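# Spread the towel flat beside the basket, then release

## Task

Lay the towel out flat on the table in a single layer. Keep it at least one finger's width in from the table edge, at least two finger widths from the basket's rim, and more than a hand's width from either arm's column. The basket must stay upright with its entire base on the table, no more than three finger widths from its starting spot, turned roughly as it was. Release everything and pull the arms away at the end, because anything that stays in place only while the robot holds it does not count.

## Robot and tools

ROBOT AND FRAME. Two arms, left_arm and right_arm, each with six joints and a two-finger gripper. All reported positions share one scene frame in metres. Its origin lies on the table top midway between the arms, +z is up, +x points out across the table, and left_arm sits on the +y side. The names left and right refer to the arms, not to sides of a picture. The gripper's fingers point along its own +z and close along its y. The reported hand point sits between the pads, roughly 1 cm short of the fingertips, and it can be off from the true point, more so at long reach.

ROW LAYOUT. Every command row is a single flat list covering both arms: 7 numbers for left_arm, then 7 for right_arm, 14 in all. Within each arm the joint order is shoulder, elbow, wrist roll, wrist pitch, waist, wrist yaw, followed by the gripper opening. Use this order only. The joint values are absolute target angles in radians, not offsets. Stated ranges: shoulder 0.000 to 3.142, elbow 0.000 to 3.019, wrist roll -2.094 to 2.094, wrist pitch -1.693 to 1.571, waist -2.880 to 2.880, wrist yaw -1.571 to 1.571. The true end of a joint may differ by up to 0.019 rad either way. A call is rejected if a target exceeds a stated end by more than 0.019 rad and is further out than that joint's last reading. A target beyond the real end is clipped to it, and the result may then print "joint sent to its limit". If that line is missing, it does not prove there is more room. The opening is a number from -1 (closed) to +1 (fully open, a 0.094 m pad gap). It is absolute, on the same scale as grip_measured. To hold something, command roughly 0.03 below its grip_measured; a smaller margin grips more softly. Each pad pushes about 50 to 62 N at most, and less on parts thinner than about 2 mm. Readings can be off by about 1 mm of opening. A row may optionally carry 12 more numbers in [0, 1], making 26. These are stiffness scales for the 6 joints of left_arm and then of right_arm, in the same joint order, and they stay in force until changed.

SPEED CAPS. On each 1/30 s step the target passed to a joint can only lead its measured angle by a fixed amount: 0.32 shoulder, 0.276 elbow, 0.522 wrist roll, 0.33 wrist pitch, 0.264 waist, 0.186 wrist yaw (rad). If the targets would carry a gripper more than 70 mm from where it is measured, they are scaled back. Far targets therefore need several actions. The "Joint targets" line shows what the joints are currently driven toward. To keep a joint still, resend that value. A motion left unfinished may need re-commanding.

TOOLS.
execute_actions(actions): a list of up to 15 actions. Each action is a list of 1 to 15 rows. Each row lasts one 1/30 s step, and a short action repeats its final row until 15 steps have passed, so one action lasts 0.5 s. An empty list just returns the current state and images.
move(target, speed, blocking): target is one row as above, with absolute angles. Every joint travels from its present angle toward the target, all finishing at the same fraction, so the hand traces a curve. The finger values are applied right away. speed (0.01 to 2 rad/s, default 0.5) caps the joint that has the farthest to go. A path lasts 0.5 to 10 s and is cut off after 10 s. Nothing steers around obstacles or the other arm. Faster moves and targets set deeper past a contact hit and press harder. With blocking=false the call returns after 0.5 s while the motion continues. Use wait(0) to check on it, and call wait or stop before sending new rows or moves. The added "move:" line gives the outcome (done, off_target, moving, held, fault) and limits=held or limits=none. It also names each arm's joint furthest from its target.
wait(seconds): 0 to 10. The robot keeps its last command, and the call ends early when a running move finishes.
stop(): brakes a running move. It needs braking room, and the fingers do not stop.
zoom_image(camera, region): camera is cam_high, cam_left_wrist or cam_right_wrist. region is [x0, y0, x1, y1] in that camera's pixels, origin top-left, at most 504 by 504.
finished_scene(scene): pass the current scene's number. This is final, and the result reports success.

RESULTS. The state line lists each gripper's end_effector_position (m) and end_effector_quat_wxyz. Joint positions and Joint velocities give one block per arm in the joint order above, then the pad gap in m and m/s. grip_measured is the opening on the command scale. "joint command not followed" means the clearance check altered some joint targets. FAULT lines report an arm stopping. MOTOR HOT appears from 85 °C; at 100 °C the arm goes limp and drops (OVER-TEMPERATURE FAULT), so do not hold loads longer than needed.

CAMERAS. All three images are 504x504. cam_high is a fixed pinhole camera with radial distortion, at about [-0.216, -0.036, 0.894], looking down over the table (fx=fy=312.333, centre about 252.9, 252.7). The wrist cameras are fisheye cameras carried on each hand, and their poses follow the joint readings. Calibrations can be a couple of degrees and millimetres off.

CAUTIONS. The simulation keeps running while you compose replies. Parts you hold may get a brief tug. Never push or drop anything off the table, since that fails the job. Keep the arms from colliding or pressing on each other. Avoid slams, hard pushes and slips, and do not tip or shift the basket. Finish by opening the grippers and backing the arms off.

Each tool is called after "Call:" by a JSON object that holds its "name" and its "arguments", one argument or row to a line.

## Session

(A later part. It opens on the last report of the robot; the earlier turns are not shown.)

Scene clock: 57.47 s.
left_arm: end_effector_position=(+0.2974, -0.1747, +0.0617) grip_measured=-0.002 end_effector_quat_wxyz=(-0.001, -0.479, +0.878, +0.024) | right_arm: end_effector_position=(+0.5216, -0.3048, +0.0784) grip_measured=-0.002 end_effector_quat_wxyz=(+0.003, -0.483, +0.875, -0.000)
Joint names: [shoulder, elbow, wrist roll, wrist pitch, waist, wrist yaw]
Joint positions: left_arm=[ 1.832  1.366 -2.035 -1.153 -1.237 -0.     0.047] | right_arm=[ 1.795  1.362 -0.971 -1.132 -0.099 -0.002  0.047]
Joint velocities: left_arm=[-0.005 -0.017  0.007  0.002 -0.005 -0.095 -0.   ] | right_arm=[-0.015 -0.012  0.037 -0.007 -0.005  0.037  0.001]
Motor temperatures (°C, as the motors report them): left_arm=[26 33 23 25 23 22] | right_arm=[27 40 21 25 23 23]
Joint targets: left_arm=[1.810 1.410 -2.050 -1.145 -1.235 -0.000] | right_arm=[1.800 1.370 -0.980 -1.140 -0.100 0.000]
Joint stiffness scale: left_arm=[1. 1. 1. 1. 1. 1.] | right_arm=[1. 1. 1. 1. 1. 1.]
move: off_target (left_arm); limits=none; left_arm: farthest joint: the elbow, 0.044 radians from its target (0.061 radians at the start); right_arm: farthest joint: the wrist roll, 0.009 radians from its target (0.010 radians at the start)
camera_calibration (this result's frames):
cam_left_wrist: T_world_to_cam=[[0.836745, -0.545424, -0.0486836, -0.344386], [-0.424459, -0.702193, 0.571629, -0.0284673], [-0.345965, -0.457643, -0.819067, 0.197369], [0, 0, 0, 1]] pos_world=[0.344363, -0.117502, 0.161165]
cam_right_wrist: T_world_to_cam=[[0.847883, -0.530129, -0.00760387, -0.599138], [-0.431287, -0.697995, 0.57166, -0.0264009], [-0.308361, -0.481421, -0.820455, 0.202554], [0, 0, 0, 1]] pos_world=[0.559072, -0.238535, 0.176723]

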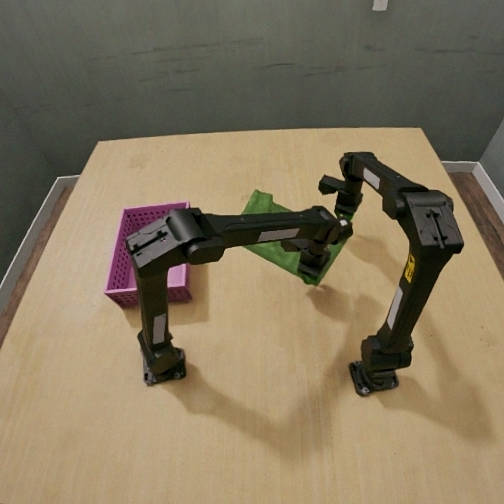

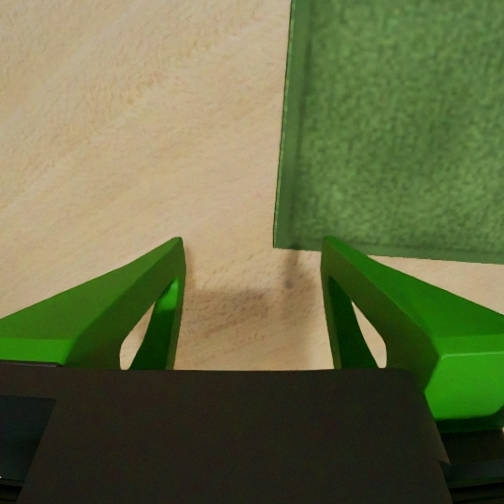

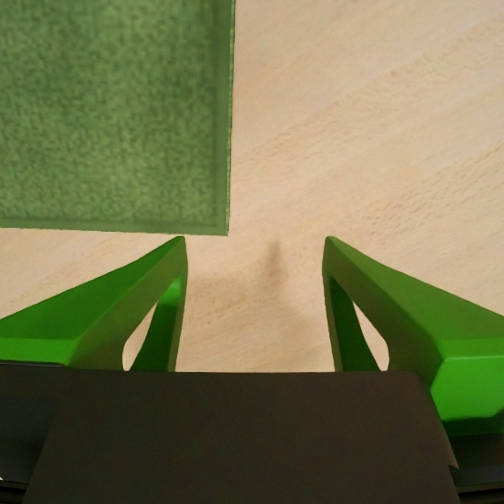

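Left +1.5 cm x (waist +.03), right −1.5 cm.

Call:
{"name": "execute_actions", "arguments": {
  "actions": [
    [[1.84,1.41,-2.05,-1.12,-1.19,0,0,1.83,1.33,-0.98,-1.09,-0.075,0,0]],
    [[1.9,1.41,-2.05,-1.08,-1.19,0,0,1.89,1.33,-0.98,-1.03,-0.075,0,0]],
    [[1.95,1.41,-2.05,-1.08,-1.19,0,0,1.94,1.33,-0.98,-1.03,-0.075,0,0]]
  ]
}}

Call:
{"name": "execute_actions", "arguments": {
  "actions": [
    [[1.95,1.41,-2.05,-1.08,-1.19,0,-0.5,1.94,1.33,-0.98,-1.03,-0.075,0,-0.5]],
    [[1.95,1.41,-2.05,-1.08,-1.19,0,-1,1.94,1.33,-0.98,-1.03,-0.075,0,-1]],
    [[1.8,1.41,-2.05,-1.08,-1.19,0,-1,1.79,1.33,-0.98,-1.03,-0.075,0,-1]]
  ]
}}

Scene clock: 61.83 s.
left_arm: end_effector_position=(+0.3250, -0.1775, +0.0227) grip_measured=-0.002 end_effector_quat_wxyz=(-0.001, -0.497, +0.867, +0.025) | right_arm: end_effector_position=(+0.5205, -0.2999, +0.0160) grip_measured=-0.002 end_effector_quat_wxyz=(-0.016, -0.487, +0.873, +0.009)
Joint names: [shoulder, elbow, wrist roll, wrist pitch, waist, wrist yaw]
Joint positions: left_arm=[ 1.92   1.384 -2.035 -1.086 -1.195 -0.     0.047] | right_arm=[ 1.896  1.326 -0.971 -1.039 -0.09  -0.002  0.047]
Joint velocities: left_arm=[-0.015 -0.002 -0.051  0.002 -0.015  0.051  0.001] | right_arm=[-0.005 -0.007  0.037 -0.017 -0.005  0.037 -0.   ]
Motor temperatures (°C, as the motors report them): left_arm=[27 33 23 25 23 22] | right_arm=[27 40 21 25 23 23]
Joint targets: left_arm=[1.950 1.410 -2.050 -1.080 -1.190 -0.000] | right_arm=[1.940 1.330 -0.980 -1.030 -0.075 0.000]
Joint stiffness scale: left_arm=[1. 1. 1. 1. 1. 1.] | right_arm=[1. 1. 1. 1. 1. 1.]
camera_calibration (this result's frames):
cam_left_wrist: T_world_to_cam=[[0.859238, -0.509124, -0.0500334, -0.371714], [-0.393623, -0.720423, 0.571009, -0.0096971], [-0.32676, -0.470938, -0.819418, 0.165113], [0, 0, 0, 1]] pos_world=[0.369526, -0.118477, 0.122235]
cam_right_wrist: T_world_to_cam=[[0.852004, -0.521746, -0.0432442, -0.59509], [-0.399312, -0.701042, 0.590839, -0.00565805], [-0.338584, -0.486129, -0.80563, 0.167445], [0, 0, 0, 1]] pos_world=[0.561454, -0.233052, 0.112508]

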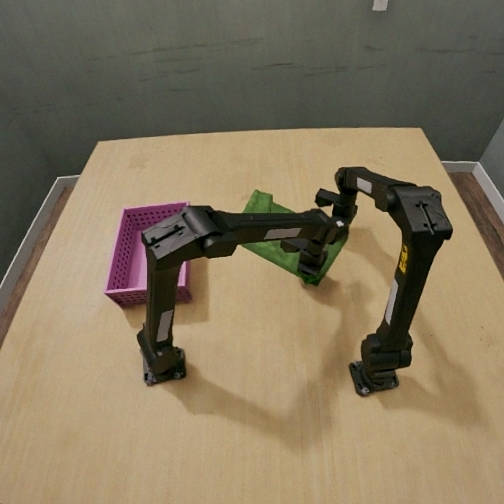

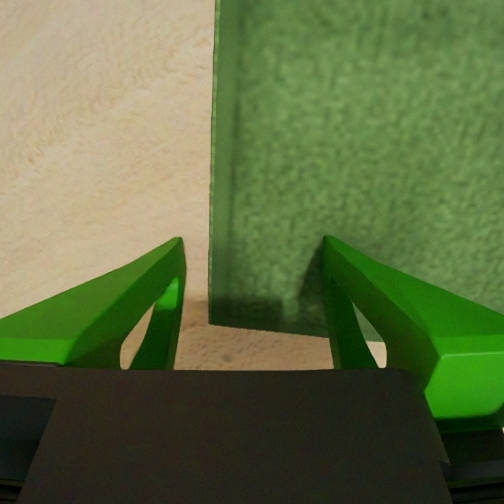

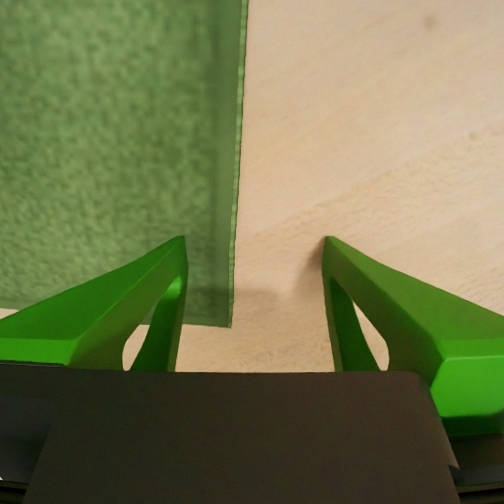

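Scene clock: 63.33 s.
left_arm: end_effector_position=(+0.3300, -0.1853, +0.0862) grip_measured=-0.994 end_effector_quat_wxyz=(+0.002, -0.497, +0.867, -0.038) | right_arm: end_effector_position=(+0.5254, -0.2966, +0.0663) grip_measured=-0.964 end_effector_quat_wxyz=(+0.027, -0.491, +0.871, -0.011)
Joint names: [shoulder, elbow, wrist roll, wrist pitch, waist, wrist yaw]
Joint positions: left_arm=[ 1.795  1.382 -2.036 -1.082 -1.195 -0.     0.   ] | right_arm=[ 1.789  1.317 -0.973 -1.04  -0.084 -0.004  0.002]
Joint velocities: left_arm=[ 0.005  0.007  0.037 -0.017 -0.015 -0.022  0.001] | right_arm=[-0.005 -0.002  0.037  0.007 -0.015 -0.007 -0.   ]
Motor temperatures (°C, as the motors report them): left_arm=[27 33 23 25 23 22] | right_arm=[27 40 21 25 23 23]
Joint targets: left_arm=[1.800 1.410 -2.050 -1.080 -1.190 -0.000] | right_arm=[1.790 1.330 -0.980 -1.030 -0.075 -0.000]
Joint stiffness scale: left_arm=[1. 1. 1. 1. 1. 1.] | right_arm=[1. 1. 1. 1. 1. 1.]
camera_calibration (this result's frames):
cam_left_wrist: T_world_to_cam=[[0.858994, -0.508122, 0.0627815, -0.386284], [-0.434154, -0.657918, 0.615349, -0.0284167], [-0.271367, -0.555837, -0.785751, 0.178224], [0, 0, 0, 1]] pos_world=[0.367843, -0.115912, 0.181777]
cam_right_wrist: T_world_to_cam=[[0.856158, -0.51551, 0.0352528, -0.60091], [-0.448726, -0.707948, 0.545393, -0.00410341], [-0.256198, -0.482762, -0.837439, 0.171092], [0, 0, 0, 1]] pos_world=[0.556467, -0.230083, 0.166701]

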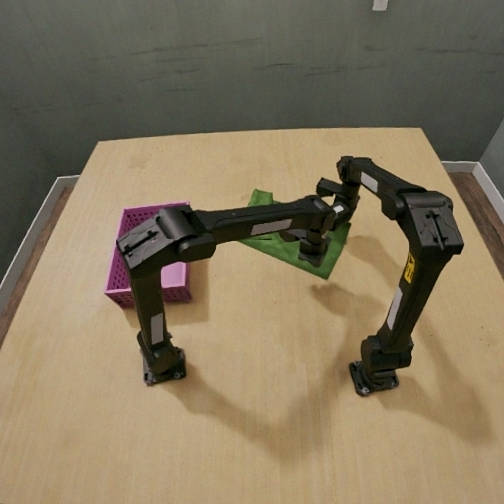

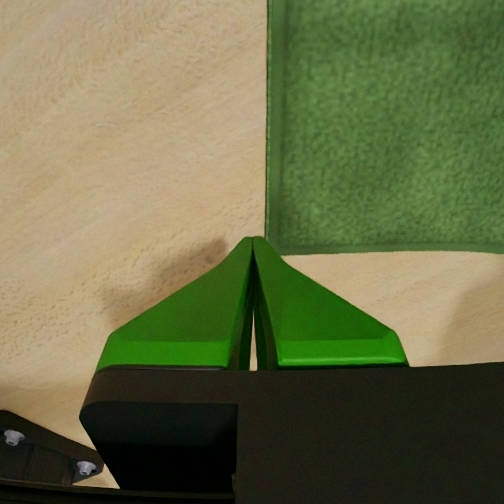

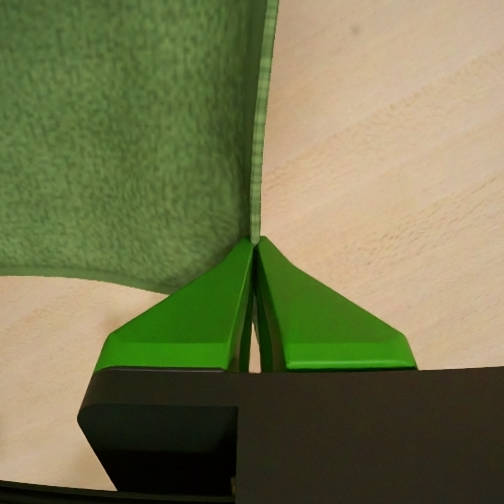

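Left was not pressing enough. Retry harder.

Call:
{"name": "execute_actions", "arguments": {
  "actions": [
    [[1.82,1.41,-2.05,-1.08,-1.17,0,0,1.79,1.33,-0.98,-1.03,-0.075,0,-1]],
    [[1.92,1.41,-2.05,-1.08,-1.17,0,0,1.79,1.33,-0.98,-1.03,-0.075,0,-1]],
    [[2.01,1.41,-2.05,-1.08,-1.17,0,0,1.79,1.33,-0.98,-1.03,-0.075,0,-1]],
    [[2.01,1.41,-2.05,-1.08,-1.17,0,-0.5,1.79,1.33,-0.98,-1.03,-0.075,0,-1]],
    [[2.01,1.41,-2.05,-1.08,-1.17,0,-0.8,1.79,1.33,-0.98,-1.03,-0.075,0,-1]],
    [[2.01,1.41,-2.05,-1.08,-1.17,0,-1,1.79,1.33,-0.98,-1.03,-0.075,0,-1]],
    [[1.83,1.41,-2.05,-1.08,-1.17,0,-1,1.79,1.33,-0.98,-1.03,-0.075,0,-1]]
  ]
}}

Scene clock: 71.60 s.
left_arm: end_effector_position=(+0.3399, -0.1851, +0.0727) grip_measured=-0.994 end_effector_quat_wxyz=(+0.003, -0.504, +0.863, -0.030) | right_arm: end_effector_position=(+0.5254, -0.2966, +0.0663) grip_measured=-0.964 end_effector_quat_wxyz=(+0.027, -0.491, +0.871, -0.011)
Joint names: [shoulder, elbow, wrist roll, wrist pitch, waist, wrist yaw]
Joint positions: left_arm=[ 1.831  1.396 -2.036 -1.077 -1.18  -0.002  0.   ] | right_arm=[ 1.789  1.317 -0.973 -1.04  -0.084 -0.004  0.002]
Joint velocities: left_arm=[-0.024 -0.022  0.007  0.022 -0.015  0.007 -0.001] | right_arm=[-0.015 -0.012 -0.022 -0.017 -0.005  0.007  0.001]
Motor temperatures (°C, as the motors report them): left_arm=[27 33 23 25 23 22] | right_arm=[27 39 21 25 23 23]
Joint targets: left_arm=[1.830 1.410 -2.050 -1.080 -1.170 -0.000] | right_arm=[1.790 1.330 -0.980 -1.030 -0.075 -0.000]
Joint stiffness scale: left_arm=[1. 1. 1. 1. 1. 1.] | right_arm=[1. 1. 1. 1. 1. 1.]
camera_calibration (this result's frames):
cam_left_wrist: T_world_to_cam=[[0.867139, -0.495673, 0.0487656, -0.393273], [-0.419151, -0.673353, 0.609023, -0.0231804], [-0.26904, -0.548547, -0.791652, 0.171373], [0, 0, 0, 1]] pos_world=[0.377413, -0.116538, 0.168964]
cam_right_wrist: T_world_to_cam=[[0.856158, -0.51551, 0.0352528, -0.60091], [-0.448726, -0.707948, 0.545393, -0.00410341], [-0.256198, -0.482762, -0.837439, 0.171092], [0, 0, 0, 1]] pos_world=[0.556467, -0.230083, 0.166701]

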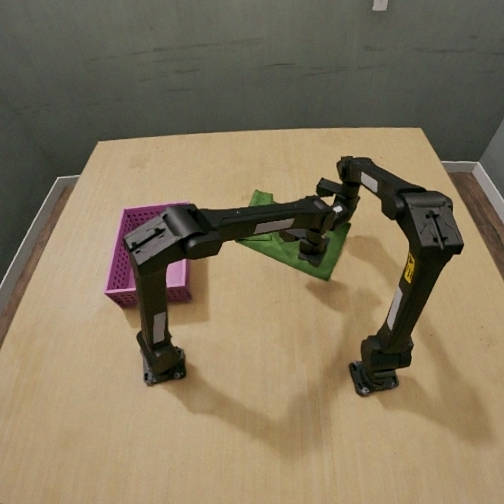

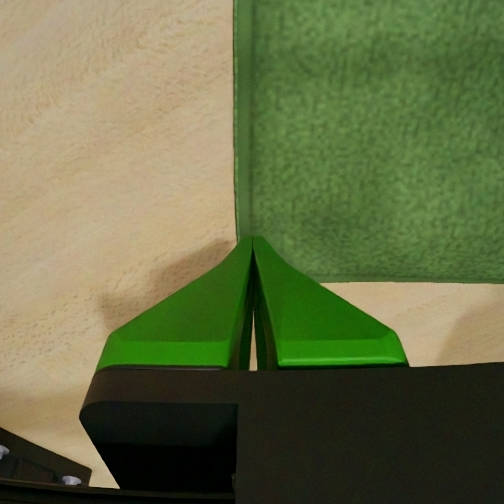

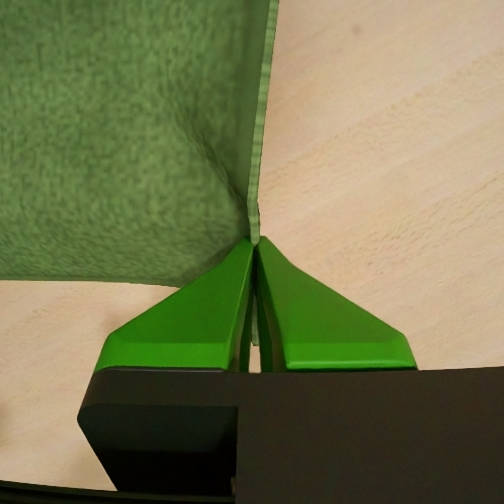

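Call:
{"name": "execute_actions", "arguments": {
  "actions": [
    [[1.82,1.41,-2.05,-1.1,-1.225,0,0,1.79,1.33,-0.98,-1.03,-0.075,0,-1]],
    [[1.92,1.41,-2.05,-1.1,-1.225,0,0,1.79,1.33,-0.98,-1.03,-0.075,0,-1]],
    [[2.0,1.41,-2.05,-1.1,-1.225,0,0,1.79,1.33,-0.98,-1.03,-0.075,0,-1]]
  ]
}}

Call:
{"name": "execute_actions", "arguments": {
  "actions": [
    [[2.0,1.41,-2.05,-1.1,-1.225,0,-0.6,1.79,1.33,-0.98,-1.03,-0.075,0,-1]]
  ]
}}

Call:
{"name": "execute_actions", "arguments": {
  "actions": [
    [[2.0,1.41,-2.05,-1.1,-1.225,0,-1,1.79,1.33,-0.98,-1.03,-0.075,0,-1]],
    [[1.83,1.41,-2.05,-1.1,-1.225,0,-1,1.79,1.33,-0.98,-1.03,-0.075,0,-1]]
  ]
}}

Scene clock: 79.57 s.
left_arm: end_effector_position=(+0.3180, -0.1894, +0.0214) grip_measured=-0.002 end_effector_quat_wxyz=(-0.000, -0.488, +0.873, +0.027) | right_arm: end_effector_position=(+0.5254, -0.2966, +0.0663) grip_measured=-0.964 end_effector_quat_wxyz=(+0.027, -0.491, +0.871, -0.011)
Joint names: [shoulder, elbow, wrist roll, wrist pitch, waist, wrist yaw]
Joint positions: left_arm=[ 1.938  1.41  -2.037 -1.097 -1.219 -0.002  0.047] | right_arm=[ 1.789  1.317 -0.973 -1.04  -0.084 -0.004  0.002]
Joint velocities: left_arm=[-0.015 -0.012  0.037 -0.017 -0.005 -0.022  0.001] | right_arm=[-0.015  0.012 -0.095 -0.022 -0.005 -0.022  0.   ]
Motor temperatures (°C, as the motors report them): left_arm=[27 33 23 25 23 22] | right_arm=[27 39 21 25 23 23]
Joint targets: left_arm=[2.000 1.410 -2.050 -1.100 -1.225 0.000] | right_arm=[1.790 1.330 -0.980 -1.030 -0.075 0.000]
Joint stiffness scale: left_arm=[1. 1. 1. 1. 1. 1.] | right_arm=[1. 1. 1. 1. 1. 1.]
camera_calibration (this result's frames):
cam_left_wrist: T_world_to_cam=[[0.847659, -0.527827, -0.0535973, -0.371592], [-0.408719, -0.714091, 0.568351, -0.0141904], [-0.338264, -0.459862, -0.821038, 0.162], [0, 0, 0, 1]] pos_world=[0.363982, -0.131772, 0.121157]
cam_right_wrist: T_world_to_cam=[[0.856158, -0.51551, 0.0352528, -0.60091], [-0.448726, -0.707948, 0.545393, -0.00410341], [-0.256198, -0.482762, -0.837439, 0.171092], [0, 0, 0, 1]] pos_world=[0.556467, -0.230083, 0.166701]

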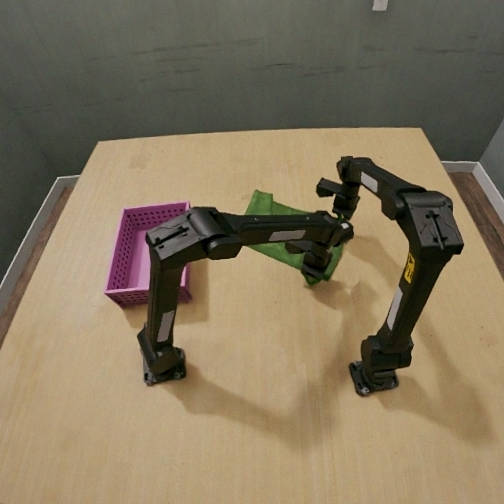

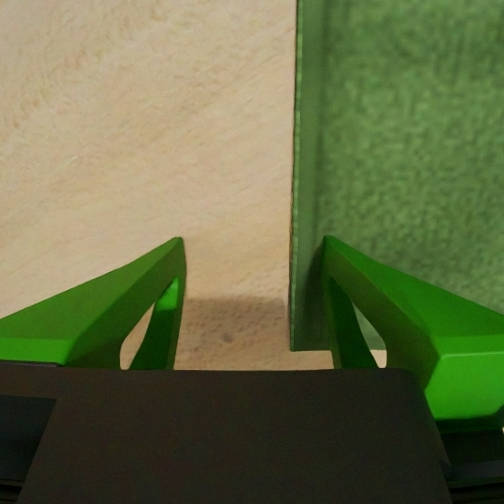

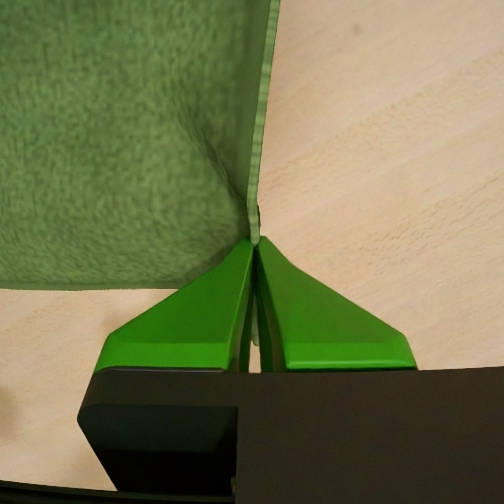

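Scene clock: 80.07 s.
left_arm: end_effector_position=(+0.3193, -0.1903, +0.0208) grip_measured=-0.598 end_effector_quat_wxyz=(+0.001, -0.488, +0.873, +0.026) | right_arm: end_effector_position=(+0.5254, -0.2966, +0.0663) grip_measured=-0.964 end_effector_quat_wxyz=(+0.027, -0.491, +0.871, -0.011)
Joint names: [shoulder, elbow, wrist roll, wrist pitch, waist, wrist yaw]
Joint positions: left_arm=[ 1.941  1.413 -2.037 -1.095 -1.219 -0.005  0.019] | right_arm=[ 1.789  1.317 -0.973 -1.04  -0.084 -0.004  0.002]
Joint velocities: left_arm=[-0.005 -0.017 -0.081 -0.012  0.005 -0.066 -0.001] | right_arm=[-0.015 -0.017 -0.007 -0.007 -0.005  0.007  0.   ]
Motor temperatures (°C, as the motors report them): left_arm=[27 33 23 25 23 22] | right_arm=[27 39 21 25 23 23]
Joint targets: left_arm=[2.000 1.410 -2.050 -1.100 -1.225 -0.000] | right_arm=[1.790 1.330 -0.980 -1.030 -0.075 0.000]
Joint stiffness scale: left_arm=[1. 1. 1. 1. 1. 1.] | right_arm=[1. 1. 1. 1. 1. 1.]
camera_calibration (this result's frames):
cam_left_wrist: T_world_to_cam=[[0.847766, -0.527974, -0.0503706, -0.373333], [-0.411074, -0.714118, 0.566616, -0.0131977], [-0.335129, -0.459651, -0.822441, 0.160547], [0, 0, 0, 1]] pos_world=[0.364878, -0.132739, 0.120713]
cam_right_wrist: T_world_to_cam=[[0.856158, -0.51551, 0.0352528, -0.60091], [-0.448726, -0.707948, 0.545393, -0.00410341], [-0.256198, -0.482762, -0.837439, 0.171092], [0, 0, 0, 1]] pos_world=[0.556467, -0.230083, 0.166701]

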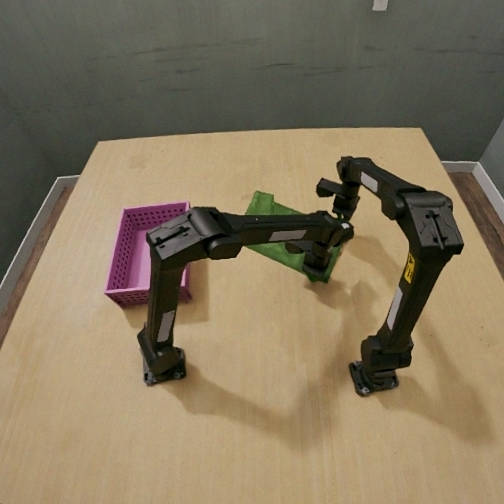

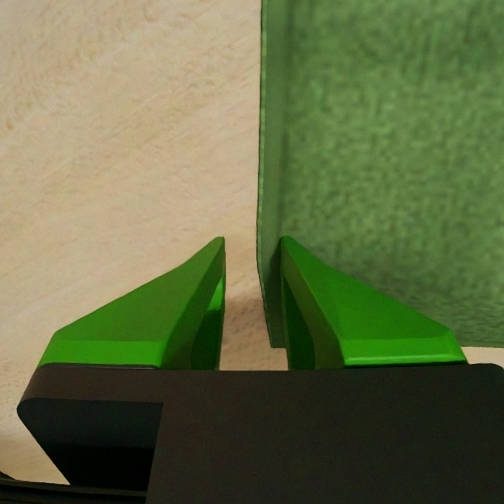

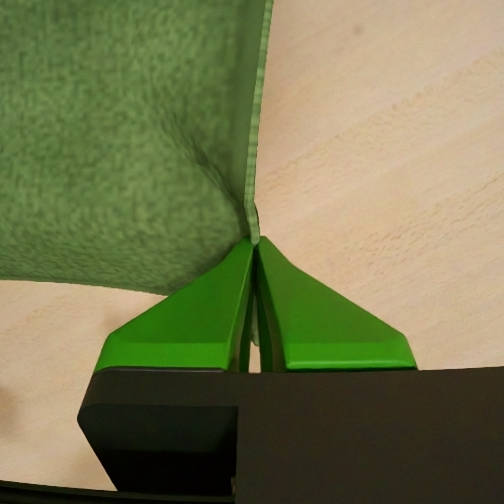

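Scene clock: 81.07 s.
left_arm: end_effector_position=(+0.3194, -0.1916, +0.0720) grip_measured=-0.994 end_effector_quat_wxyz=(+0.002, -0.488, +0.873, -0.019) | right_arm: end_effector_position=(+0.5254, -0.2966, +0.0663) grip_measured=-0.964 end_effector_quat_wxyz=(+0.027, -0.491, +0.871, -0.011)
Joint names: [shoulder, elbow, wrist roll, wrist pitch, waist, wrist yaw]
Joint positions: left_arm=[ 1.83   1.394 -2.037 -1.096 -1.219 -0.002  0.   ] | right_arm=[ 1.789  1.317 -0.973 -1.04  -0.084 -0.004  0.002]
Joint velocities: left_arm=[ 0.005  0.012  0.022 -0.002 -0.005 -0.051  0.001] | right_arm=[-0.015 -0.002  0.007 -0.012 -0.005 -0.066 -0.   ]
Motor temperatures (°C, as the motors report them): left_arm=[27 33 23 25 23 22] | right_arm=[27 39 21 25 23 23]
Joint targets: left_arm=[1.830 1.410 -2.050 -1.100 -1.225 0.000] | right_arm=[1.790 1.330 -0.980 -1.030 -0.075 0.000]
Joint stiffness scale: left_arm=[1. 1. 1. 1. 1. 1.] | right_arm=[1. 1. 1. 1. 1. 1.]
camera_calibration (this result's frames):
cam_left_wrist: T_world_to_cam=[[0.84824, -0.528763, 0.029968, -0.377636], [-0.437582, -0.667845, 0.602084, -0.0282784], [-0.298346, -0.523825, -0.79787, 0.176346], [0, 0, 0, 1]] pos_world=[0.360564, -0.126191, 0.169044]
cam_right_wrist: T_world_to_cam=[[0.856158, -0.51551, 0.0352528, -0.60091], [-0.448726, -0.707948, 0.545393, -0.00410341], [-0.256198, -0.482762, -0.837439, 0.171092], [0, 0, 0, 1]] pos_world=[0.556467, -0.230083, 0.166701]

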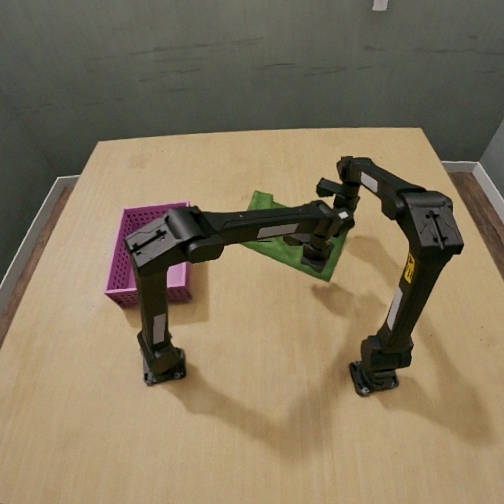

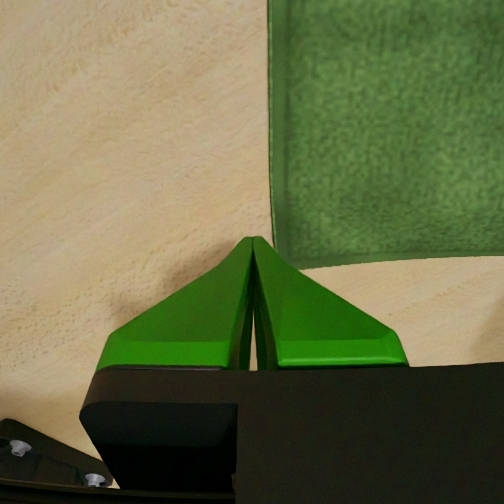

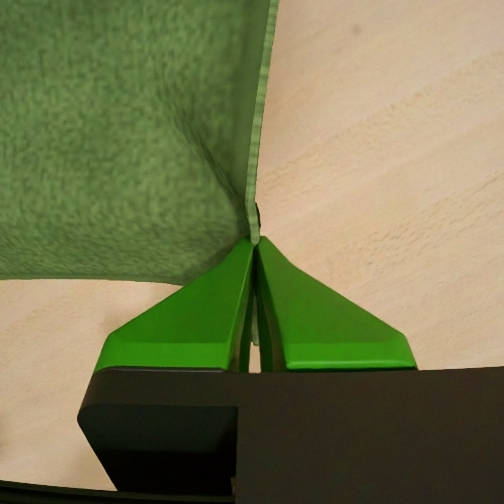

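Call:
{"name": "execute_actions", "arguments": {
  "actions": [
    [[1.8,1.36,-2.05,-0.93,-1.2,0,0,1.83,1.33,-0.98,-1.03,-0.075,0,-1]],
    [[1.9,1.36,-2.05,-0.93,-1.2,0,0,1.83,1.33,-0.98,-1.03,-0.075,0,-1]],
    [[1.98,1.36,-2.05,-0.93,-1.2,0,0,1.83,1.33,-0.98,-1.03,-0.075,0,-1]]
  ]
}}

Call:
{"name": "execute_actions", "arguments": {
  "actions": [
    [[1.98,1.36,-2.05,-0.93,-1.2,0,-0.6,1.83,1.33,-0.98,-1.03,-0.075,0,-1]],
    [[1.98,1.36,-2.05,-0.93,-1.2,0,-1,1.83,1.33,-0.98,-1.03,-0.075,0,-1]],
    [[1.8,1.36,-2.05,-0.93,-1.2,0,-1,1.79,1.33,-0.98,-1.03,-0.075,0,-1]]
  ]
}}

Scene clock: 86.37 s.
left_arm: end_effector_position=(+0.3291, -0.2026, +0.0193) grip_measured=-0.002 end_effector_quat_wxyz=(+0.002, -0.490, +0.871, -0.038) | right_arm: end_effector_position=(+0.5239, -0.2966, +0.0541) grip_measured=-0.964 end_effector_quat_wxyz=(+0.017, -0.491, +0.871, -0.006)
Joint names: [shoulder, elbow, wrist roll, wrist pitch, waist, wrist yaw]
Joint positions: left_arm=[ 1.908  1.353 -2.037 -0.94  -1.214 -0.001  0.047] | right_arm=[ 1.813  1.317 -0.973 -1.039 -0.084 -0.004  0.002]
Joint velocities: left_arm=[ 0.015 -0.037 -0.037 -0.022 -0.005  0.007 -0.   ] | right_arm=[ 0.005  0.007 -0.022  0.007 -0.005  0.007 -0.001]
Motor temperatures (°C, as the motors report them): left_arm=[27 32 23 25 23 22] | right_arm=[27 39 21 25 23 23]
Joint targets: left_arm=[1.980 1.360 -2.050 -0.930 -1.200 0.000] | right_arm=[1.830 1.330 -0.980 -1.030 -0.075 0.000]
Joint stiffness scale: left_arm=[1. 1. 1. 1. 1. 1.] | right_arm=[1. 1. 1. 1. 1. 1.]
camera_calibration (this result's frames):
cam_left_wrist: T_world_to_cam=[[0.849912, -0.523052, 0.0637632, -0.390122], [-0.446197, -0.650045, 0.615102, 0.00650267], [-0.280281, -0.551234, -0.785865, 0.119665], [0, 0, 0, 1]] pos_world=[0.368011, -0.133863, 0.114916]
cam_right_wrist: T_world_to_cam=[[0.85676, -0.515478, 0.0156701, -0.598459], [-0.435711, -0.707257, 0.556725, -0.00539362], [-0.275897, -0.483808, -0.830549, 0.170042], [0, 0, 0, 1]] pos_world=[0.557299, -0.230039, 0.153609]

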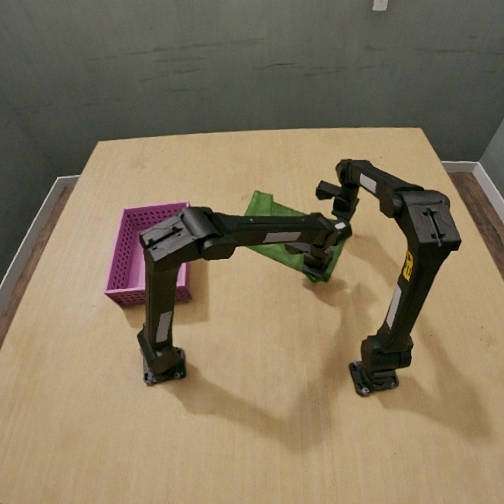

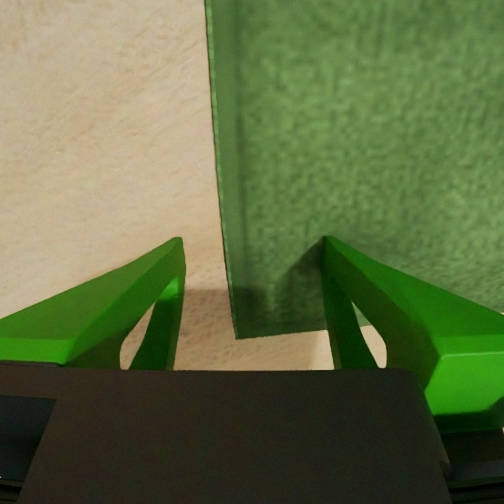

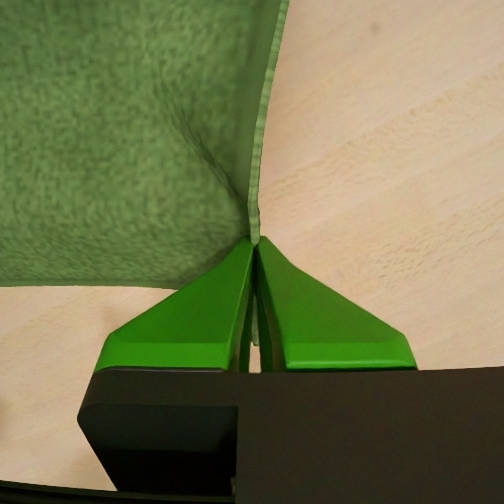

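Scene clock: 87.87 s.
left_arm: end_effector_position=(+0.3359, -0.2091, +0.0748) grip_measured=-0.973 end_effector_quat_wxyz=(+0.006, -0.490, +0.867, -0.094) | right_arm: end_effector_position=(+0.5239, -0.2966, +0.0541) grip_measured=-0.964 end_effector_quat_wxyz=(+0.017, -0.491, +0.871, -0.006)
Joint names: [shoulder, elbow, wrist roll, wrist pitch, waist, wrist yaw]
Joint positions: left_arm=[ 1.801  1.347 -2.037 -0.928 -1.21  -0.002  0.001] | right_arm=[ 1.813  1.317 -0.973 -1.039 -0.084 -0.004  0.002]
Joint velocities: left_arm=[-0.015 -0.022  0.022 -0.002  0.015 -0.007 -0.   ] | right_arm=[-0.005  0.007  0.007 -0.002 -0.005  0.051 -0.001]
Motor temperatures (°C, as the motors report them): left_arm=[27 32 23 25 23 22] | right_arm=[27 39 21 25 23 23]
Joint targets: left_arm=[1.800 1.360 -2.050 -0.930 -1.200 0.000] | right_arm=[1.790 1.330 -0.980 -1.030 -0.075 -0.000]
Joint stiffness scale: left_arm=[1. 1. 1. 1. 1. 1.] | right_arm=[1. 1. 1. 1. 1. 1.]
camera_calibration (this result's frames):
cam_left_wrist: T_world_to_cam=[[0.845023, -0.50888, 0.164245, -0.405763], [-0.482086, -0.592107, 0.645758, -0.00690875], [-0.231363, -0.62486, -0.745668, 0.12675], [0, 0, 0, 1]] pos_world=[0.368874, -0.131375, 0.165619]
cam_right_wrist: T_world_to_cam=[[0.85676, -0.515478, 0.0156701, -0.598459], [-0.435711, -0.707257, 0.556725, -0.00539362], [-0.275897, -0.483808, -0.830549, 0.170042], [0, 0, 0, 1]] pos_world=[0.557299, -0.230039, 0.153609]

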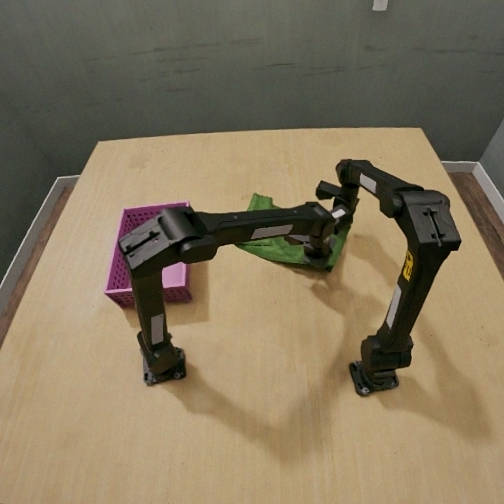

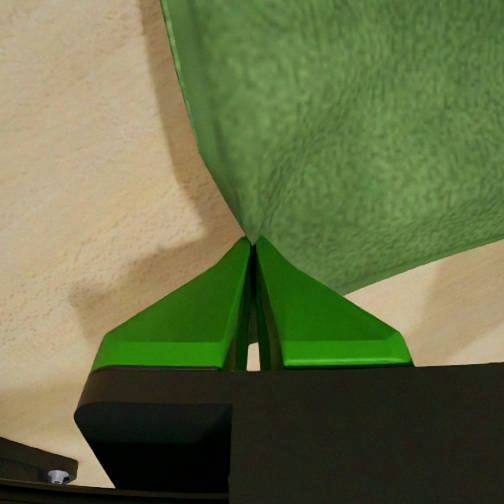

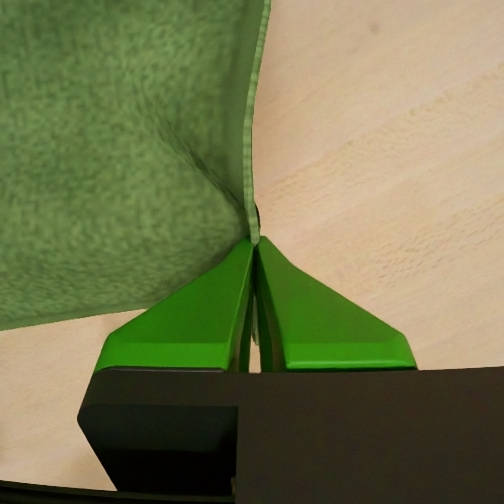

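Call:
{"name": "move", "arguments": {
  "target": [1.42,1.9,-0.4,-1.11,-0.6,0,-1,1.53,2.04,0.3,-1.13,0.12,0,-1]
}}

Call:
{"name": "move", "arguments": {
  "target": [1.36,1.95,-0.4,-1.11,-0.59,0,-1,1.5,2.07,0.3,-1.13,0.12,0,-1]
}}

Scene clock: 95.33 s.
left_arm: end_effector_position=(+0.5634, +0.0350, +0.5128) grip_measured=-0.973 end_effector_quat_wxyz=(+0.391, +0.000, +0.904, -0.173) | right_arm: end_effector_position=(+0.5971, -0.1697, +0.5225) grip_measured=-0.964 end_effector_quat_wxyz=(+0.416, +0.014, +0.901, +0.117)
Joint names: [shoulder, elbow, wrist roll, wrist pitch, waist, wrist yaw]
Joint positions: left_arm=[ 1.434  1.849 -0.415 -1.103 -0.616  0.002  0.001] | right_arm=[ 1.543  1.991  0.288 -1.124  0.117 -0.004  0.002]
Joint velocities: left_arm=[-0.005 -0.012 -0.051 -0.022 -0.005 -0.007  0.   ] | right_arm=[-0.015 -0.002 -0.007 -0.002 -0.005  0.037 -0.   ]
Motor temperatures (°C, as the motors report them): left_arm=[27 33 23 25 23 22] | right_arm=[28 41 21 25 23 23]
Joint targets: left_arm=[1.420 1.900 -0.400 -1.110 -0.600 -0.000] | right_arm=[1.530 2.040 0.300 -1.130 0.120 0.000]
Joint stiffness scale: left_arm=[1. 1. 1. 1. 1. 1.] | right_arm=[1. 1. 1. 1. 1. 1.]
move: off_target (left_arm, right_arm); limits=none; left_arm: farthest joint: the elbow, 0.051 radians from its target (0.553 radians at the start); right_arm: farthest joint: the elbow, 0.049 radians from its target (0.723 radians at the start)
camera_calibration (this result's frames):
cam_left_wrist: T_world_to_cam=[[-0.135992, -0.942729, 0.30458, -0.04984], [-0.977444, 0.077531, -0.196446, 0.651934], [0.161581, -0.324425, -0.932008, 0.52217], [0, 0, 0, 1]] pos_world=[0.546079, 0.0718744, 0.629917]
cam_right_wrist: T_world_to_cam=[[0.0827125, -0.970103, -0.228163, -0.0906536], [-0.967166, -0.0229323, -0.253109, 0.712123], [0.240309, 0.241607, -0.940148, 0.51289], [0, 0, 0, 1]] pos_world=[0.572987, -0.19553, 0.641753]

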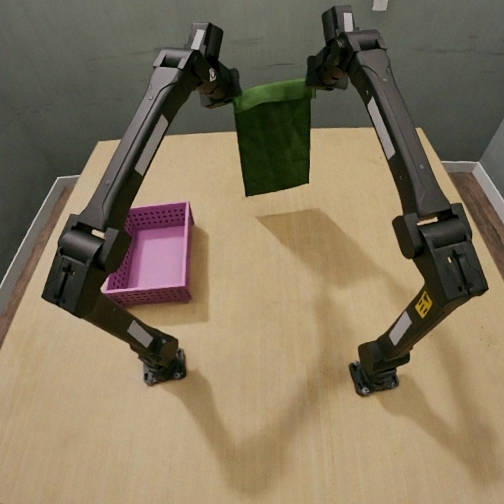

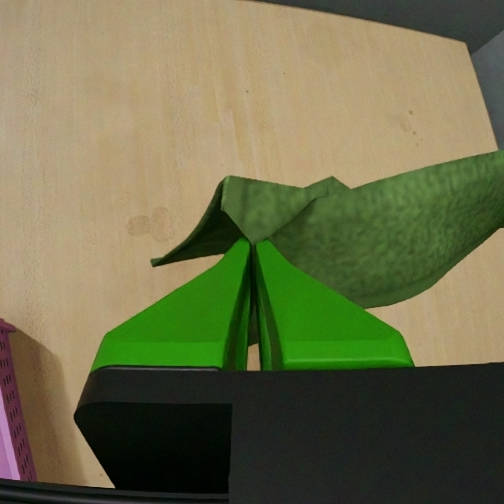

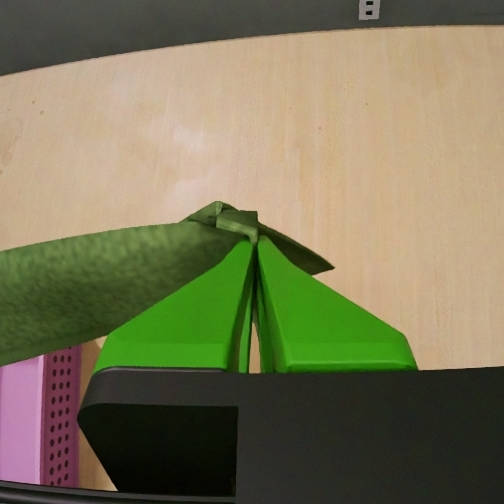

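Scene clock: 96.33 s.
left_arm: end_effector_position=(+0.5399, +0.0445, +0.5713) grip_measured=-0.973 end_effector_quat_wxyz=(+0.434, +0.002, +0.880, -0.194) | right_arm: end_effector_position=(+0.5834, -0.1683, +0.5564) grip_measured=-0.964 end_effector_quat_wxyz=(+0.441, +0.010, +0.888, +0.128)
Joint names: [shoulder, elbow, wrist roll, wrist pitch, waist, wrist yaw]
Joint positions: left_arm=[ 1.376  1.9   -0.414 -1.104 -0.616  0.006  0.001] | right_arm=[ 1.514  2.023  0.288 -1.125  0.124 -0.008  0.002]
Joint velocities: left_arm=[-0.005 -0.007  0.051  0.007  0.005  0.022 -0.   ] | right_arm=[-0.015 -0.012 -0.007 -0.007 -0.015 -0.051  0.   ]
Motor temperatures (°C, as the motors report them): left_arm=[27 33 23 25 23 22] | right_arm=[28 41 21 25 23 23]
Joint targets: left_arm=[1.360 1.950 -0.400 -1.110 -0.590 -0.000] | right_arm=[1.500 2.070 0.300 -1.130 0.120 0.000]
Joint stiffness scale: left_arm=[1. 1. 1. 1. 1. 1.] | right_arm=[1. 1. 1. 1. 1. 1.]
move: off_target (left_arm, right_arm); limits=none; left_arm: farthest joint: the elbow, 0.050 radians from its target (0.101 radians at the start); right_arm: farthest joint: the elbow, 0.047 radians from its target (0.079 radians at the start)
camera_calibration (this result's frames):
cam_left_wrist: T_world_to_cam=[[-0.170941, -0.927867, 0.331425, -0.0589728], [-0.95311, 0.0704681, -0.294306, 0.6828], [0.249722, -0.366193, -0.896405, 0.517466], [0, 0, 0, 1]] pos_world=[0.51148, 0.0866581, 0.684357]
cam_right_wrist: T_world_to_cam=[[0.105488, -0.965032, -0.239971, -0.0863094], [-0.950842, -0.0272293, -0.308477, 0.728061], [0.291155, 0.260715, -0.920465, 0.510232], [0, 0, 0, 1]] pos_world=[0.552818, -0.196492, 0.673529]

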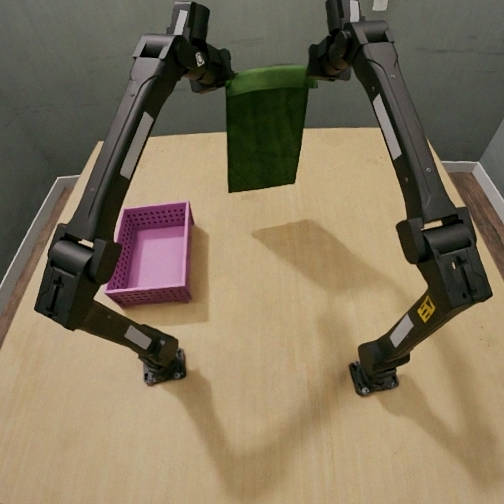

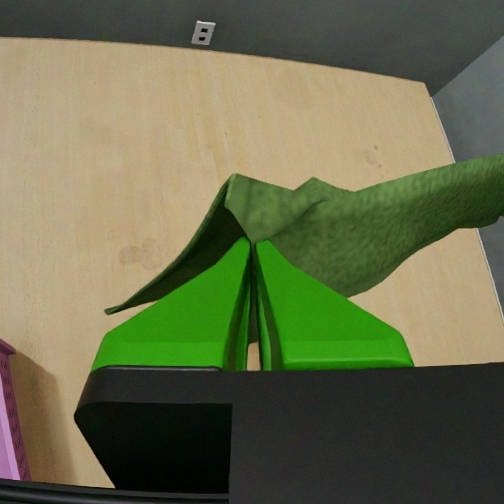

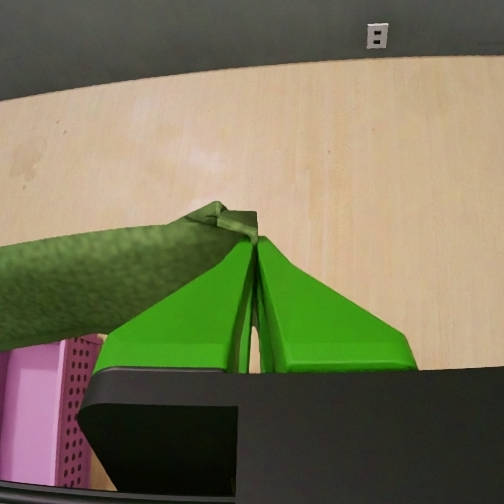

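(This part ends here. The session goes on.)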